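# Slide the reel fully onto the scanner glass

## Task

The reel currently overhangs the edge of the scanner's glass. Reposition it so that the whole reel rests flat on the glass with the same face up as before. It must stay there by itself, not because a gripper holds it. When finished, release it and withdraw the grippers.

## Robot and tools

Robot: two arms, left_arm and right_arm. Each ends in a two-finger gripper. The fingers point along the gripper's own +z axis and close along its y axis. end_effector_position is the spot between the finger pads, roughly 1 cm short of the fingertips. The arm names do not mean sides of a camera picture.

Frame: all poses use one scene frame. Its origin is on the table top midway between the arms. +z is up, +x points out over the table, and left_arm sits on the +y side. Positions are in metres. Orientations are quaternions written w first (qw, qx, qy, qz).

Row format, used by both motion tools: one flat list of 16 numbers covering both arms. First left_arm: x, y, z, qw, qx, qy, qz, opening. Then right_arm in the same order. These are absolute target poses in the scene frame, not offsets. Opening runs from -1 (closed) to +1 (fully open, 0.094 m). Always send all 16 numbers, even if one arm should not move. To keep an arm still, repeat the pose from the last result taken before it stopped, with the opening it should have. To keep a gripper's orientation, repeat the same quaternion in every row rather than copying the reported one, which can drift.

execute_actions(actions): actions is a list of up to 15 actions. Each action is a list of up to 15 rows. Each row lasts one control step (1/30 s). If an action has fewer than 15 rows, its last row is held for the remaining steps. An empty list only returns the current state and images. Safety check: if any target lies more than 0.6 m from that gripper's current position along any of the gripper's own axes, that action is rejected for both arms. A malformed action, or a first action that fails this check against the last reported state, rejects the whole call and nothing moves. At each step the controller clamps the commanded pose to within 70 mm and 16 degrees of the measured pose. If both cannot be met it favours position. After an action an arm only reaches its last clamped pose, so a distant goal may need several actions.

move(target, speed, blocking): target is one 16-number row as above. Each gripper follows a straight line toward its pose, and both paths finish together, lasting 0.5 to 10 s. Anything longer is cut off at 10 s short of the goal. speed is the path's top speed in m/s, 0.002 to 0.5, default 0.25. Rotation is capped at twice that value in rad/s and takes the shorter way. Paths ignore obstacles and the other arm. Grippers lag, wander, and may exceed speed, mostly with the arm near full stretch. The opening is applied at the start. Faster moves and targets set deeper past a contact press harder. The result adds a move: line: done, off_target, moving, held (a check blocked the final step) or fault. It also gives each gripper's distance from its pose. limits=paced means the pose was clipped. limits=held means some steps were blocked, after which the arm may surge quickly. If the ending names one arm only, the other finished at rest. With blocking=false the reply comes after 0.5 s while motion continues. Check it with wait(0). Other moves and execute_actions are refused until a result shows the end, or until you call stop.

wait(seconds): 0 to 10. The arms keep their last command. A running move continues, and the wait returns early if it ends.

stop(): brakes a running move to rest. Fast arms need more distance. The fingers are not stopped.

zoom_image(camera, region): camera is cam_left_wrist or cam_right_wrist. region is [x0, y0, x1, y1] in pixels of that camera's latest 504x504 image, origin at top-left, at most 504 by 504.

finished_scene(scene): pass the current scene's number. It ends that scene irreversibly, and the result reports whether the goal was met. Call it only after the reel is settled, released and the grippers are clear.

Results: the state line lists each gripper's position and quaternion. Reported positions can be off, more at long reach. Arms often settle a centimetre or more from the command, usually low. Hand target lines show the pose each arm is currently driven to. A pose unreachable line means a clearance check changed or blocked that arm's command. grip_measured is the finger opening on the command scale. The last Joint positions entry is the opening in metres, and readings may be off by about 1 mm. To grip, command about 0.03 below grip_measured, or less for a gentler hold. The pad force limit is about 50 to 62 N, lower on thin parts under about 2 mm. Joint torques follow the joint order, are nonzero even in free air, and carry offsets and noise. MOTOR HOT appears from 85 °C. At 100 °C an OVER-TEMPERATURE FAULT drops that arm until it cools. FAULT lines mark arm stops. Joint ranges (rad): waist -2.880 to 2.880, shoulder 0.000 to 3.142, elbow 0.000 to 3.019, wrist pitch -1.693 to 1.571, wrist yaw -1.571 to 1.571, wrist roll -2.094 to 2.094.

Cameras: cam_left_wrist and cam_right_wrist are 504x504 fisheye wrist cameras. Their calibration (K, D, T_world_to_cam) is given in the scene frame, with small errors of about 0.5 degrees and 2.5 mm.

Avoid: knocking anything off the table (fails the task), dropping or slamming the reel, hard pushes, and letting the arms collide or press on each other. Random tugs or nudges may disturb held or loose objects. An arm blocked by an object keeps pressing until you command something new. Long heavy holds heat the motors.

Each tool is called after ">>>" as name([rows], argument=value, ...), one row to a line, values as JSON.

## Session

>>> execute_actions(actions=[])

Scene clock: 0.00 s.
left_arm: end_effector_position=(+0.2663, +0.4887, +0.1115) grip_measured=+1.000 end_effector_quat_wxyz=(+0.026, +0.924, -0.204, +0.322) | right_arm: end_effector_position=(+0.3008, -0.4185, +0.2913) grip_measured=+1.000 end_effector_quat_wxyz=(+0.525, -0.332, +0.760, -0.189)
Joint positions: left_arm=[ 0.981  1.039  0.568 -0.792  0.591 -1.953  0.094] | right_arm=[-0.42   0.311  0.519 -0.681 -0.599 -1.038  0.094]
Joint velocities: left_arm=[-0.005 -0.024  0.002 -0.022  0.007 -0.037  0.   ] | right_arm=[-0.015  0.005  0.002 -0.002  0.037 -0.007  0.   ]
Joint torques (N m, as the arm reports them, + toward a larger angle): no reading
Motor temperatures (°C, as the motors report them): left_arm=[29 27 30 31 31 28] | right_arm=[31 30 27 29 30 31]
Hand target (left_arm): +0.272, +0.495, +0.119; +0.018, +0.922, -0.206, +0.326
Hand target (right_arm): +0.302, -0.419, +0.311; +0.534, -0.334, +0.750, -0.202

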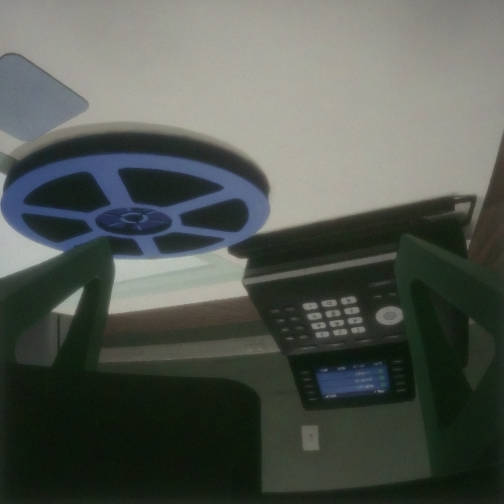

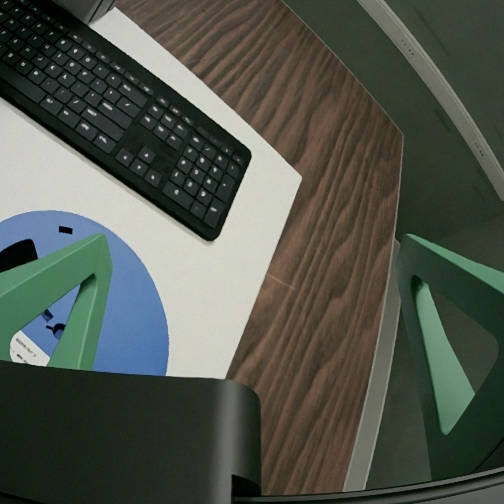

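>>> move(target=[0.3,0.4,0.4,0,1,0,0,1,0.3008,-0.4185,0.2913,0.525,-0.332,0.760,-0.189,1])

Scene clock: 5.50 s.
left_arm: end_effector_position=(+0.2952, +0.4011, +0.3814) grip_measured=+1.000 end_effector_quat_wxyz=(+0.063, +0.925, -0.317, +0.198) | right_arm: end_effector_position=(+0.3008, -0.4185, +0.2913) grip_measured=+1.000 end_effector_quat_wxyz=(+0.525, -0.332, +0.760, -0.189)
Joint positions: left_arm=[ 0.57   1.034  1.354 -1.683  0.366 -2.083  0.094] | right_arm=[-0.42   0.311  0.519 -0.681 -0.599 -1.038  0.094]
Joint velocities: left_arm=[-0.024 -0.015 -0.022  0.007 -0.007  0.066  0.   ] | right_arm=[-0.015 -0.005 -0.007 -0.017 -0.022 -0.037  0.   ]
Joint torques (N m, as the arm reports them, + toward a larger angle): left_arm=[-0.47 -3.04 11.36 -0.29  0.11 -0.2 ] | right_arm=[ 0.72  1.14 11.26  0.82 -0.26  0.11]
Motor temperatures (°C, as the motors report them): left_arm=[29 27 32 31 31 28] | right_arm=[31 30 29 29 30 31]
Hand target (left_arm): +0.298, +0.399, +0.400; +0.055, +0.923, -0.320, +0.206
Hand target (right_arm): +0.301, -0.419, +0.291; +0.525, -0.332, +0.760, -0.189
Off the commanded pose (left_arm): 0.019 m, 45 deg; orientation clipped at the last step of the last action.
Off the commanded pose (right_arm): 0.000 m, 0 deg.
joint sent to its limit (left arm) — the command would take joint 4 (wrist pitch) past its lower limit and joint 6 (wrist roll) past its lower limit, so those joints were sent only as far as their limits.
move: off_target (left_arm); limits=paced
camera_calibration (this result's frames):
cam_left_wrist: T_world_to_cam=[[0.605594, 0.795735, 0.00787453, -0.500085], [0.393337, -0.307922, 0.866297, -0.318276], [0.691767, -0.521527, -0.499468, 0.31975], [0, 0, 0, 1]] pos_world=[0.206845, 0.466689, 0.439365]

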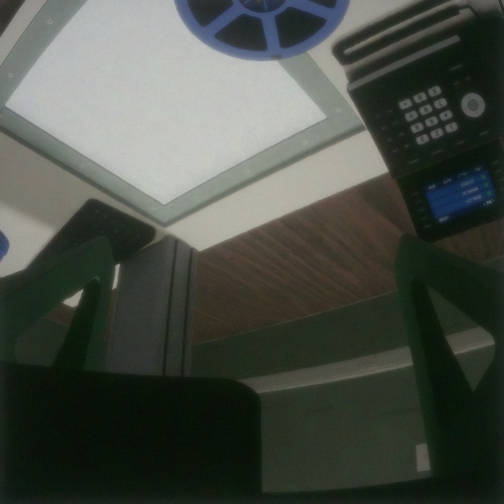

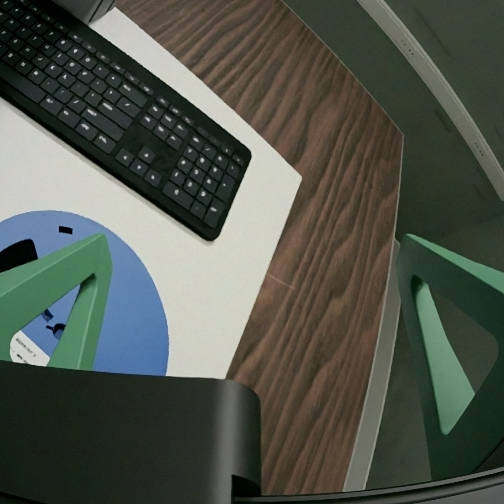

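>>> move(target=[0.34,0.5,0.2,0.063,0.925,-0.317,0.198,-1,0.3008,-0.4185,0.2913,0.525,-0.332,0.760,-0.189,1])

>>> move(target=[0.34,0.5,0.115,0.063,0.925,-0.317,0.198,-1,0.3008,-0.4185,0.2913,0.525,-0.332,0.760,-0.189,1], speed=0.1)

Scene clock: 15.67 s.
left_arm: end_effector_position=(+0.3404, +0.4983, +0.2026) grip_measured=-0.989 end_effector_quat_wxyz=(+0.070, +0.927, -0.314, +0.192) | right_arm: end_effector_position=(+0.3008, -0.4185, +0.2913) grip_measured=+1.000 end_effector_quat_wxyz=(+0.525, -0.332, +0.760, -0.189)
Joint positions: left_arm=[ 0.765  1.267  1.06  -1.25   0.397 -1.878  0.001] | right_arm=[-0.42   0.311  0.519 -0.681 -0.599 -1.038  0.094]
Joint velocities: left_arm=[-0.005  0.005 -0.017  0.002 -0.022  0.081 -0.   ] | right_arm=[ 0.005 -0.005  0.002  0.012 -0.037 -0.051  0.   ]
Joint torques (N m, as the arm reports them, + toward a larger angle): left_arm=[ 1.97 -7.53  7.48  1.4   0.3  -0.08] | right_arm=[ 0.54  1.23 11.24  0.79 -0.25  0.11]
Motor temperatures (°C, as the motors report them): left_arm=[29 28 35 31 31 28] | right_arm=[31 30 31 29 30 31]
Hand target (left_arm): +0.341, +0.501, +0.200; +0.064, +0.925, -0.318, +0.197
Hand target (right_arm): +0.301, -0.419, +0.291; +0.525, -0.332, +0.760, -0.189
Off the commanded pose (left_arm): 0.003 m, 1 deg.
Off the commanded pose (right_arm): 0.000 m, 0 deg.
move: done
camera_calibration (this result's frames):
cam_left_wrist: T_world_to_cam=[[0.603631, 0.797222, -0.00813609, -0.600168], [0.407293, -0.299585, 0.862764, -0.159406], [0.685377, -0.524105, -0.505542, 0.254603], [0, 0, 0, 1]] pos_world=[0.252706, 0.564151, 0.261359]

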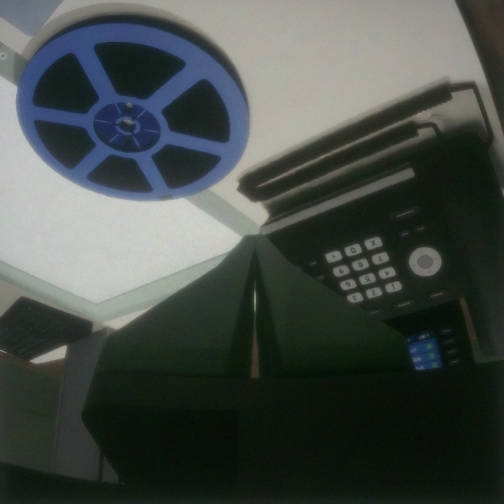

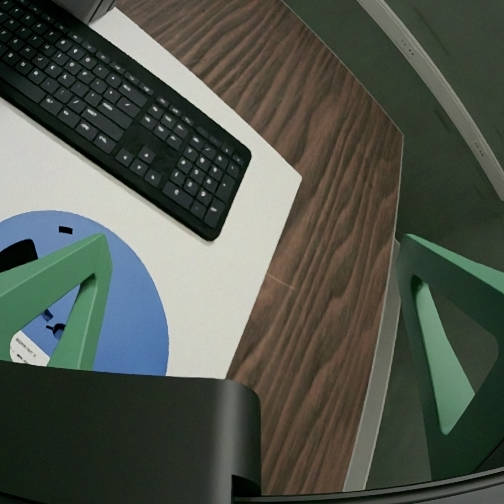

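Scene clock: 16.90 s.
left_arm: end_effector_position=(+0.3413, +0.4989, +0.1224) grip_measured=-0.989 end_effector_quat_wxyz=(+0.062, +0.926, -0.316, +0.198) | right_arm: end_effector_position=(+0.3008, -0.4185, +0.2913) grip_measured=+1.000 end_effector_quat_wxyz=(+0.525, -0.332, +0.760, -0.189)
Joint positions: left_arm=[ 0.765  1.332  0.895 -1.002  0.397 -1.878  0.001] | right_arm=[-0.42   0.311  0.519 -0.681 -0.599 -1.038  0.094]
Joint velocities: left_arm=[-0.015 -0.005 -0.012 -0.022 -0.037  0.051 -0.   ] | right_arm=[ 0.005 -0.005 -0.007 -0.022 -0.022  0.051  0.   ]
Joint torques (N m, as the arm reports them, + toward a larger angle): left_arm=[ 0.33 -7.46  6.74  1.02  0.32 -0.03] | right_arm=[ 0.62  1.13 11.24  0.8  -0.25  0.1 ]
Motor temperatures (°C, as the motors report them): left_arm=[29 28 35 31 31 28] | right_arm=[31 30 31 29 30 31]
Hand target (left_arm): +0.340, +0.500, +0.115; +0.063, +0.925, -0.317, +0.198
Hand target (right_arm): +0.301, -0.419, +0.291; +0.525, -0.332, +0.760, -0.189
Off the commanded pose (left_arm): 0.008 m, 0 deg.
Off the commanded pose (right_arm): 0.000 m, 0 deg.
move: done
camera_calibration (this result's frames):
cam_left_wrist: T_world_to_cam=[[0.603663, 0.79719, 0.00893653, -0.603957], [0.394591, -0.308502, 0.86552, -0.0819828], [0.69274, -0.518955, -0.500795, 0.208086], [0, 0, 0, 1]] pos_world=[0.252787, 0.564164, 0.180563]

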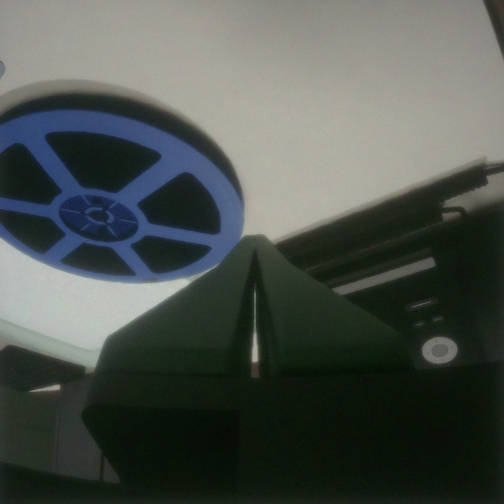

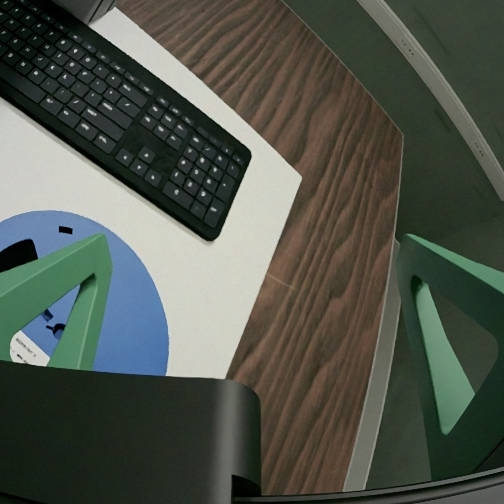

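>>> move(target=[0.35,0.33,0.105,0.063,0.925,-0.317,0.198,-1,0.3008,-0.4185,0.2913,0.525,-0.332,0.760,-0.189,1], speed=0.1)

>>> move(target=[0.3,0.4,0.4,0.063,0.925,-0.317,0.198,1,0.3008,-0.4185,0.2913,0.525,-0.332,0.760,-0.189,1])

Scene clock: 26.67 s.
left_arm: end_effector_position=(+0.3532, +0.3328, +0.1107) grip_measured=-0.989 end_effector_quat_wxyz=(+0.111, +0.877, -0.421, +0.204) | right_arm: end_effector_position=(+0.3008, -0.4185, +0.2913) grip_measured=+1.000 end_effector_quat_wxyz=(+0.525, -0.332, +0.760, -0.189)
Joint positions: left_arm=[ 0.34   1.231  0.759 -0.896  0.425 -2.083  0.001] | right_arm=[-0.42   0.311  0.519 -0.681 -0.599 -1.038  0.094]
Joint velocities: left_arm=[-0.015  0.005 -0.012 -0.012  0.037 -0.007 -0.001] | right_arm=[-0.015  0.005 -0.032 -0.002 -0.095 -0.022  0.   ]
Joint torques (N m, as the arm reports them, + toward a larger angle): left_arm=[ 0.57 -6.1   6.52  1.27  0.27 -0.23] | right_arm=[ 0.36  1.15 11.27  0.8  -0.25  0.11]
Motor temperatures (°C, as the motors report them): left_arm=[29 28 34 31 31 28] | right_arm=[31 30 32 29 30 31]
Hand target (left_arm): +0.352, +0.330, +0.105; +0.112, +0.877, -0.420, +0.205
Hand target (right_arm): +0.301, -0.419, +0.291; +0.525, -0.332, +0.760, -0.189
Off the commanded pose (left_arm): 0.007 m, 14 deg.
Off the commanded pose (right_arm): 0.000 m, 0 deg.
joint sent to its limit (left arm) — the command would take joint 6 (wrist roll) past its lower limit, so that joint was sent only as far as its limit.
move: off_target (left_arm)
camera_calibration (this result's frames):
cam_left_wrist: T_world_to_cam=[[0.778959, 0.626643, -0.0232578, -0.480164], [0.302235, -0.342685, 0.889506, -0.086455], [0.549433, -0.699919, -0.456331, 0.213681], [0, 0, 0, 1]] pos_world=[0.282755, 0.420824, 0.163244]

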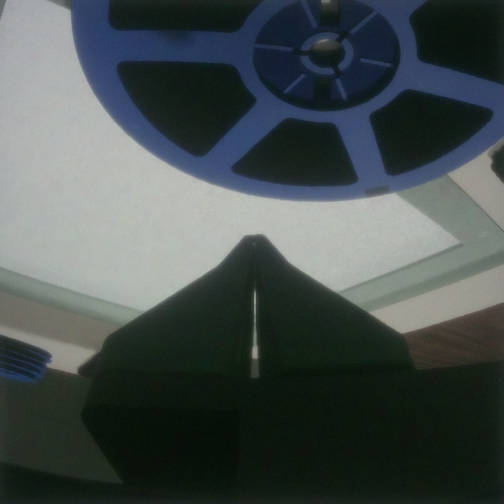

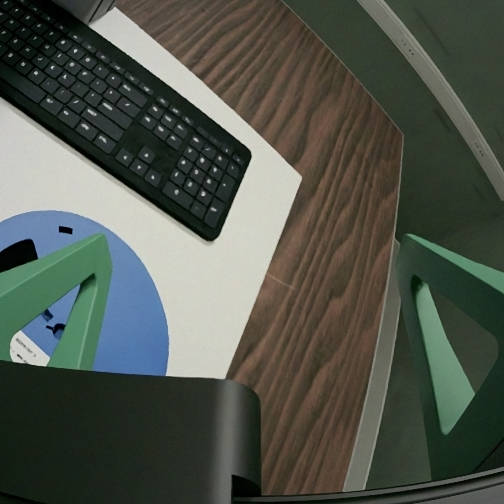

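Scene clock: 28.30 s.
left_arm: end_effector_position=(+0.2955, +0.3953, +0.3855) grip_measured=+1.000 end_effector_quat_wxyz=(+0.062, +0.921, -0.325, +0.203) | right_arm: end_effector_position=(+0.3008, -0.4185, +0.2913) grip_measured=+1.000 end_effector_quat_wxyz=(+0.525, -0.332, +0.760, -0.189)
Joint positions: left_arm=[ 0.554  1.027  1.358 -1.682  0.37  -2.083  0.094] | right_arm=[-0.42   0.311  0.519 -0.681 -0.599 -1.038  0.094]
Joint velocities: left_arm=[-0.015 -0.005  0.017 -0.007 -0.022  0.051  0.   ] | right_arm=[-0.015  0.005 -0.007  0.002 -0.007  0.051  0.   ]
Joint torques (N m, as the arm reports them, + toward a larger angle): left_arm=[ 1.19 -3.27 10.8  -0.25  0.06 -0.23] | right_arm=[ 0.84  0.97 11.25  0.84 -0.24  0.1 ]
Motor temperatures (°C, as the motors report them): left_arm=[29 28 35 31 31 28] | right_arm=[31 30 32 29 30 31]
Hand target (left_arm): +0.296, +0.399, +0.400; +0.056, +0.923, -0.319, +0.208
Hand target (right_arm): +0.301, -0.419, +0.291; +0.525, -0.332, +0.760, -0.189
Off the commanded pose (left_arm): 0.016 m, 1 deg.
Off the commanded pose (right_arm): 0.000 m, 0 deg.
joint sent to its limit (left arm) — the command would take joint 4 (wrist pitch) past its lower limit and joint 6 (wrist roll) past its lower limit, so those joints were sent only as far as their limits.
move: off_target (left_arm)
camera_calibration (this result's frames):
cam_left_wrist: T_world_to_cam=[[0.618738, 0.785407, 0.0172961, -0.499064], [0.376796, -0.316013, 0.870724, -0.317361], [0.689338, -0.532233, -0.491467, 0.320509], [0, 0, 0, 1]] pos_world=[0.207431, 0.462264, 0.442485]

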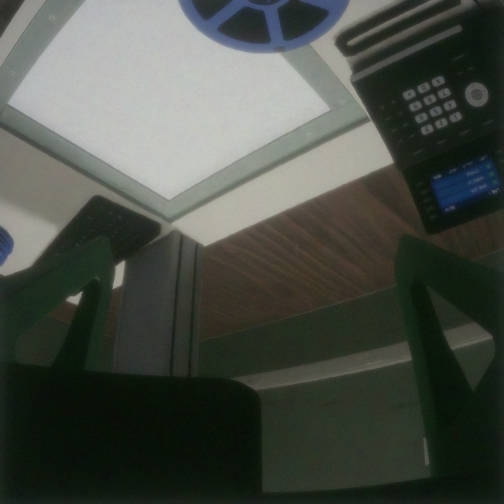

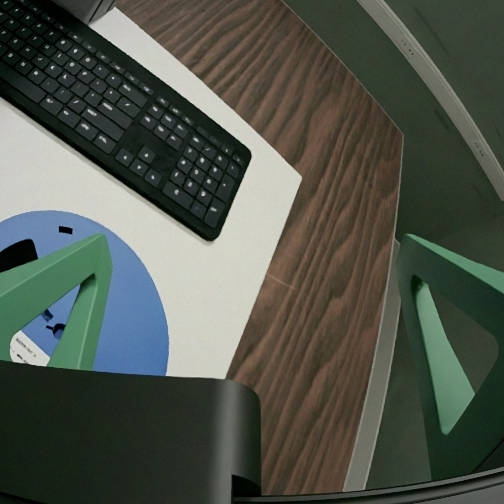

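Passed over it. Retry lower, pressing into the hub-side opening is fine too.

>>> move(target=[0.34,0.5,0.15,0.063,0.925,-0.317,0.198,-1,0.3008,-0.4185,0.2913,0.525,-0.332,0.760,-0.189,1])

>>> move(target=[0.34,0.5,0.07,0.063,0.925,-0.317,0.198,-1,0.3008,-0.4185,0.2913,0.525,-0.332,0.760,-0.189,1], speed=0.05)

Scene clock: 33.20 s.
left_arm: end_effector_position=(+0.3410, +0.4986, +0.1519) grip_measured=-0.989 end_effector_quat_wxyz=(+0.070, +0.927, -0.315, +0.192) | right_arm: end_effector_position=(+0.3008, -0.4185, +0.2913) grip_measured=+1.000 end_effector_quat_wxyz=(+0.525, -0.332, +0.760, -0.189)
Joint positions: left_arm=[ 0.765  1.309  0.959 -1.108  0.397 -1.877  0.001] | right_arm=[-0.42   0.311  0.519 -0.681 -0.599 -1.038  0.094]
Joint velocities: left_arm=[-0.015 -0.015 -0.012 -0.012  0.022  0.037 -0.001] | right_arm=[ 0.015 -0.015 -0.002 -0.027 -0.051 -0.051  0.   ]
Joint torques (N m, as the arm reports them, + toward a larger angle): left_arm=[ 1.03 -8.88  7.12  1.1   0.33 -0.03] | right_arm=[ 0.76  1.06 11.27  0.85 -0.26  0.12]
Motor temperatures (°C, as the motors report them): left_arm=[29 28 36 31 31 28] | right_arm=[31 30 32 29 30 31]
Hand target (left_arm): +0.341, +0.501, +0.150; +0.064, +0.925, -0.317, +0.197
Hand target (right_arm): +0.301, -0.419, +0.291; +0.525, -0.332, +0.760, -0.189
Off the commanded pose (left_arm): 0.003 m, 1 deg.
Off the commanded pose (right_arm): 0.000 m, 0 deg.
move: done
camera_calibration (this result's frames):
cam_left_wrist: T_world_to_cam=[[0.604486, 0.796566, -0.00892755, -0.600999], [0.407601, -0.299647, 0.862597, -0.115875], [0.68444, -0.525067, -0.505813, 0.229536], [0, 0, 0, 1]] pos_world=[0.253422, 0.564535, 0.21069]

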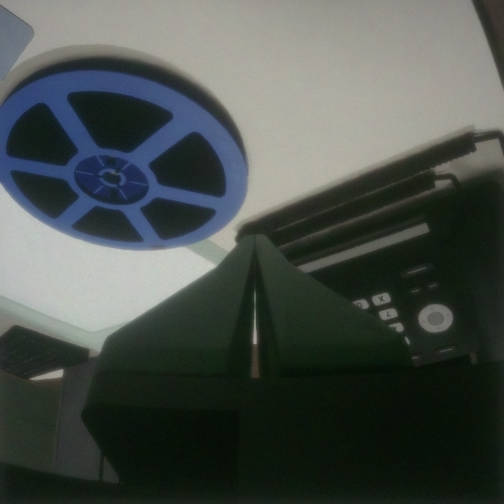

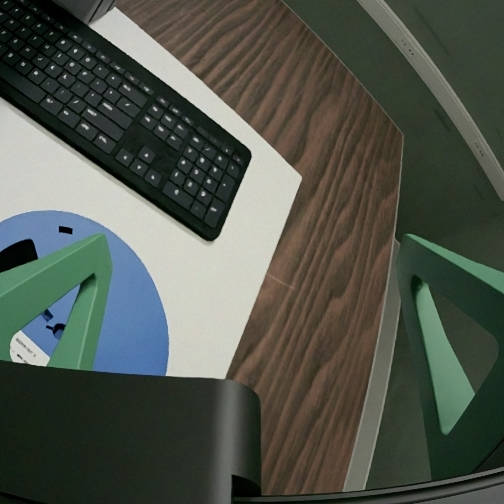

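Scene clock: 35.17 s.
left_arm: end_effector_position=(+0.3427, +0.4999, +0.0790) grip_measured=-0.989 end_effector_quat_wxyz=(+0.060, +0.925, -0.317, +0.199) | right_arm: end_effector_position=(+0.3008, -0.4185, +0.2913) grip_measured=+1.000 end_effector_quat_wxyz=(+0.525, -0.332, +0.760, -0.189)
Joint positions: left_arm=[ 0.765  1.397  0.827 -0.865  0.397 -1.877  0.001] | right_arm=[-0.42   0.311  0.519 -0.681 -0.599 -1.038  0.094]
Joint velocities: left_arm=[ 0.005 -0.005 -0.012  0.007 -0.007  0.022  0.   ] | right_arm=[-0.015 -0.015  0.012 -0.007  0.007 -0.037  0.   ]
Joint torques (N m, as the arm reports them, + toward a larger angle): left_arm=[ 0.77 -7.26  6.22  1.24  0.27 -0.06] | right_arm=[ 0.64  1.15 11.27  0.84 -0.26  0.11]
Motor temperatures (°C, as the motors report them): left_arm=[29 28 35 31 31 28] | right_arm=[31 30 32 29 30 31]
Hand target (left_arm): +0.340, +0.500, +0.070; +0.063, +0.925, -0.317, +0.198
Hand target (right_arm): +0.301, -0.419, +0.291; +0.525, -0.332, +0.760, -0.189
Off the commanded pose (left_arm): 0.009 m, 0 deg.
Off the commanded pose (right_arm): 0.000 m, 0 deg.
move: done
camera_calibration (this result's frames):
cam_left_wrist: T_world_to_cam=[[0.604436, 0.796529, 0.0141064, -0.605512], [0.390846, -0.311925, 0.865992, -0.0417187], [0.694188, -0.517923, -0.499858, 0.184762], [0, 0, 0, 1]] pos_world=[0.254039, 0.564987, 0.137025]

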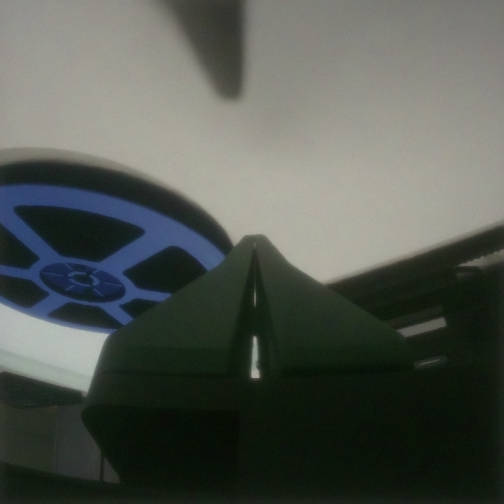

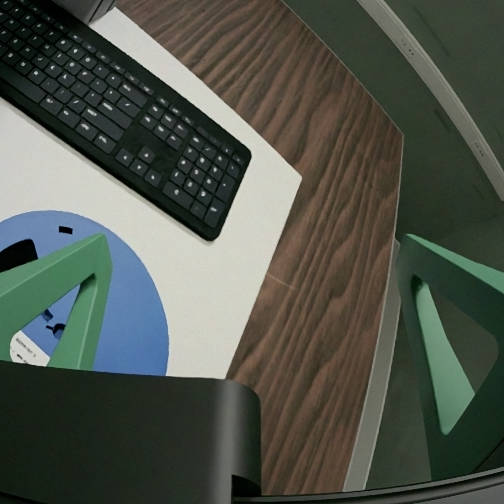

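>>> move(target=[0.34,0.5,0.04,0.063,0.925,-0.317,0.198,-1,0.3008,-0.4185,0.2913,0.525,-0.332,0.760,-0.189,1], speed=0.05)

Scene clock: 40.77 s.
left_arm: end_effector_position=(+0.3432, +0.5001, +0.0490) grip_measured=-0.989 end_effector_quat_wxyz=(+0.060, +0.925, -0.317, +0.199) | right_arm: end_effector_position=(+0.3008, -0.4185, +0.2913) grip_measured=+1.000 end_effector_quat_wxyz=(+0.525, -0.332, +0.760, -0.189)
Joint positions: left_arm=[ 0.765  1.452  0.788 -0.77   0.397 -1.877  0.001] | right_arm=[-0.42   0.311  0.519 -0.681 -0.599 -1.038  0.094]
Joint velocities: left_arm=[-0.005 -0.005 -0.012  0.017 -0.007 -0.007  0.   ] | right_arm=[-0.015  0.005 -0.007 -0.007  0.022  0.037  0.   ]
Joint torques (N m, as the arm reports them, + toward a larger angle): left_arm=[ 1.52 -8.48  5.5   1.35  0.33 -0.07] | right_arm=[ 0.59  1.14 11.22  0.85 -0.24  0.1 ]
Motor temperatures (°C, as the motors report them): left_arm=[29 28 35 31 31 28] | right_arm=[31 30 32 29 30 31]
Hand target (left_arm): +0.340, +0.500, +0.040; +0.063, +0.925, -0.317, +0.198
Hand target (right_arm): +0.301, -0.419, +0.291; +0.525, -0.332, +0.760, -0.189
Off the commanded pose (left_arm): 0.010 m, 0 deg.
Off the commanded pose (right_arm): 0.000 m, 0 deg.
move: done
camera_calibration (this result's frames):
cam_left_wrist: T_world_to_cam=[[0.604465, 0.796495, 0.0147298, -0.60557], [0.390103, -0.312072, 0.866274, -0.0155516], [0.69458, -0.517887, -0.499352, 0.169432], [0, 0, 0, 1]] pos_world=[0.254429, 0.565227, 0.106998]

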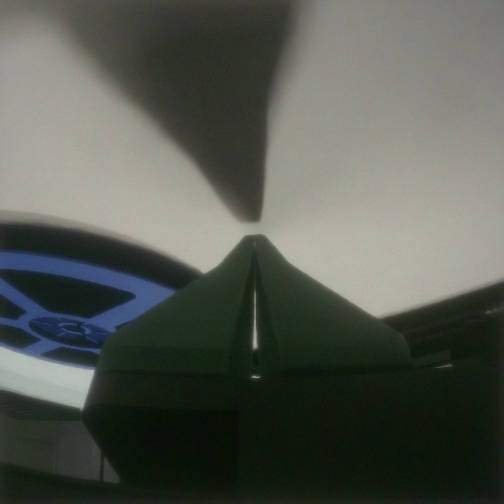

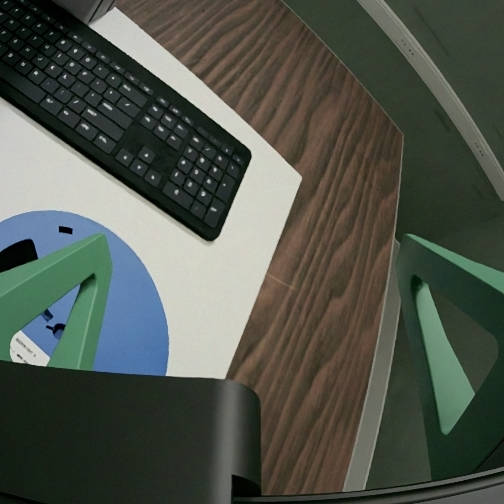

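>>> move(target=[0.36,0.32,0.045,0.063,0.925,-0.317,0.198,-1,0.3008,-0.4185,0.2913,0.525,-0.332,0.760,-0.189,1], speed=0.1)

>>> move(target=[0.3,0.4,0.4,0.063,0.925,-0.317,0.198,1,0.3008,-0.4185,0.2913,0.525,-0.332,0.760,-0.189,1])

Scene clock: 49.77 s.
left_arm: end_effector_position=(+0.3631, +0.3235, +0.0521) grip_measured=-0.989 end_effector_quat_wxyz=(+0.113, +0.869, -0.435, +0.206) | right_arm: end_effector_position=(+0.3008, -0.4185, +0.2913) grip_measured=+1.000 end_effector_quat_wxyz=(+0.525, -0.332, +0.760, -0.189)
Joint positions: left_arm=[ 0.309  1.361  0.69  -0.689  0.428 -2.083  0.001] | right_arm=[-0.42   0.311  0.519 -0.681 -0.599 -1.038  0.094]
Joint velocities: left_arm=[-0.005 -0.015 -0.007  0.007 -0.007  0.022  0.   ] | right_arm=[-0.015  0.005 -0.017 -0.007 -0.007 -0.066  0.   ]
Joint torques (N m, as the arm reports them, + toward a larger angle): left_arm=[-0.12 -5.39  6.15  1.2   0.35 -0.22] | right_arm=[ 0.68  1.08 11.28  0.8  -0.24  0.12]
Motor temperatures (°C, as the motors report them): left_arm=[29 28 34 31 31 28] | right_arm=[31 30 32 29 30 31]
Hand target (left_arm): +0.362, +0.320, +0.045; +0.117, +0.870, -0.434, +0.203
Hand target (right_arm): +0.301, -0.419, +0.291; +0.525, -0.332, +0.760, -0.189
Off the commanded pose (left_arm): 0.008 m, 16 deg; orientation clipped at the last step of the last action.
Off the commanded pose (right_arm): 0.000 m, 0 deg.
joint sent to its limit (left arm) — the command would take joint 6 (wrist roll) past its lower limit, so that joint was sent only as far as its limit.
move: off_target (left_arm); limits=paced
camera_calibration (this result's frames):
cam_left_wrist: T_world_to_cam=[[0.797974, 0.602424, -0.0179789, -0.482726], [0.284814, -0.35064, 0.89215, -0.0317047], [0.531149, -0.717033, -0.45138, 0.18692], [0, 0, 0, 1]] pos_world=[0.29495, 0.413716, 0.103979]

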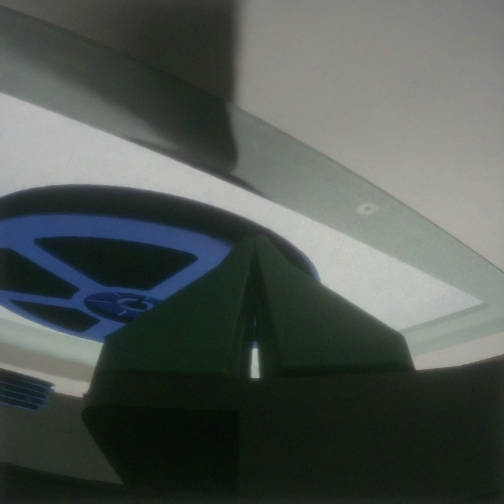

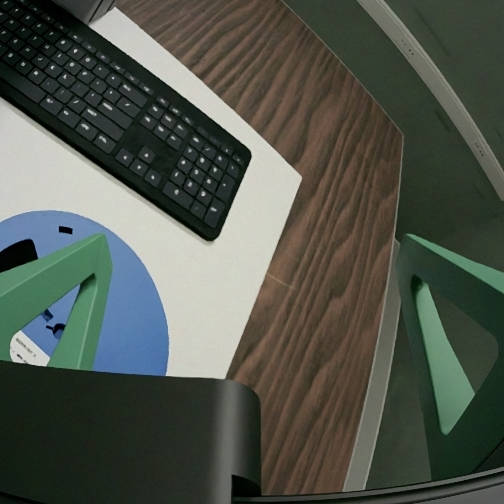

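Scene clock: 51.63 s.
left_arm: end_effector_position=(+0.2948, +0.3950, +0.3864) grip_measured=+1.000 end_effector_quat_wxyz=(+0.061, +0.921, -0.325, +0.204) | right_arm: end_effector_position=(+0.3008, -0.4185, +0.2913) grip_measured=+1.000 end_effector_quat_wxyz=(+0.525, -0.332, +0.760, -0.189)
Joint positions: left_arm=[ 0.554  1.024  1.358 -1.682  0.37  -2.083  0.094] | right_arm=[-0.42   0.311  0.519 -0.681 -0.599 -1.038  0.094]
Joint velocities: left_arm=[ 0.015 -0.015 -0.017 -0.012 -0.066 -0.066  0.   ] | right_arm=[-0.015 -0.005 -0.007 -0.002 -0.022  0.051  0.   ]
Joint torques (N m, as the arm reports them, + toward a larger angle): left_arm=[ 1.16 -3.14 10.83 -0.22  0.07 -0.2 ] | right_arm=[ 0.9   1.15 11.27  0.8  -0.25  0.11]
Motor temperatures (°C, as the motors report them): left_arm=[29 28 35 31 31 28] | right_arm=[31 30 32 29 30 31]
Hand target (left_arm): +0.296, +0.399, +0.400; +0.055, +0.923, -0.319, +0.209
Hand target (right_arm): +0.301, -0.419, +0.291; +0.525, -0.332, +0.760, -0.189
Off the commanded pose (left_arm): 0.015 m, 1 deg.
Off the commanded pose (right_arm): 0.000 m, 0 deg.
joint sent to its limit (left arm) — the command would take joint 4 (wrist pitch) past its lower limit and joint 6 (wrist roll) past its lower limit, so those joints were sent only as far as their limits.
move: off_target (left_arm)
camera_calibration (this result's frames):
cam_left_wrist: T_world_to_cam=[[0.618687, 0.785383, 0.0199995, -0.499408], [0.374371, -0.3171, 0.871375, -0.317028], [0.690705, -0.531621, -0.49021, 0.32011], [0, 0, 0, 1]] pos_world=[0.206562, 0.461874, 0.443159]

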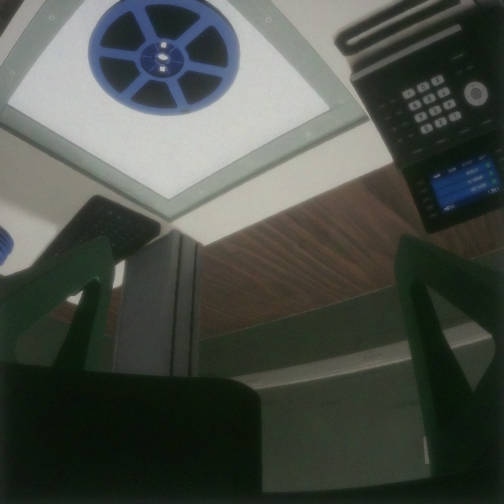

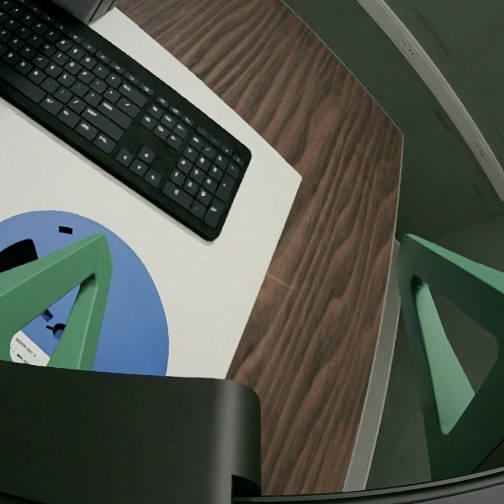

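>>> finished_scene(scene=1)

The scene is finished: the task was done.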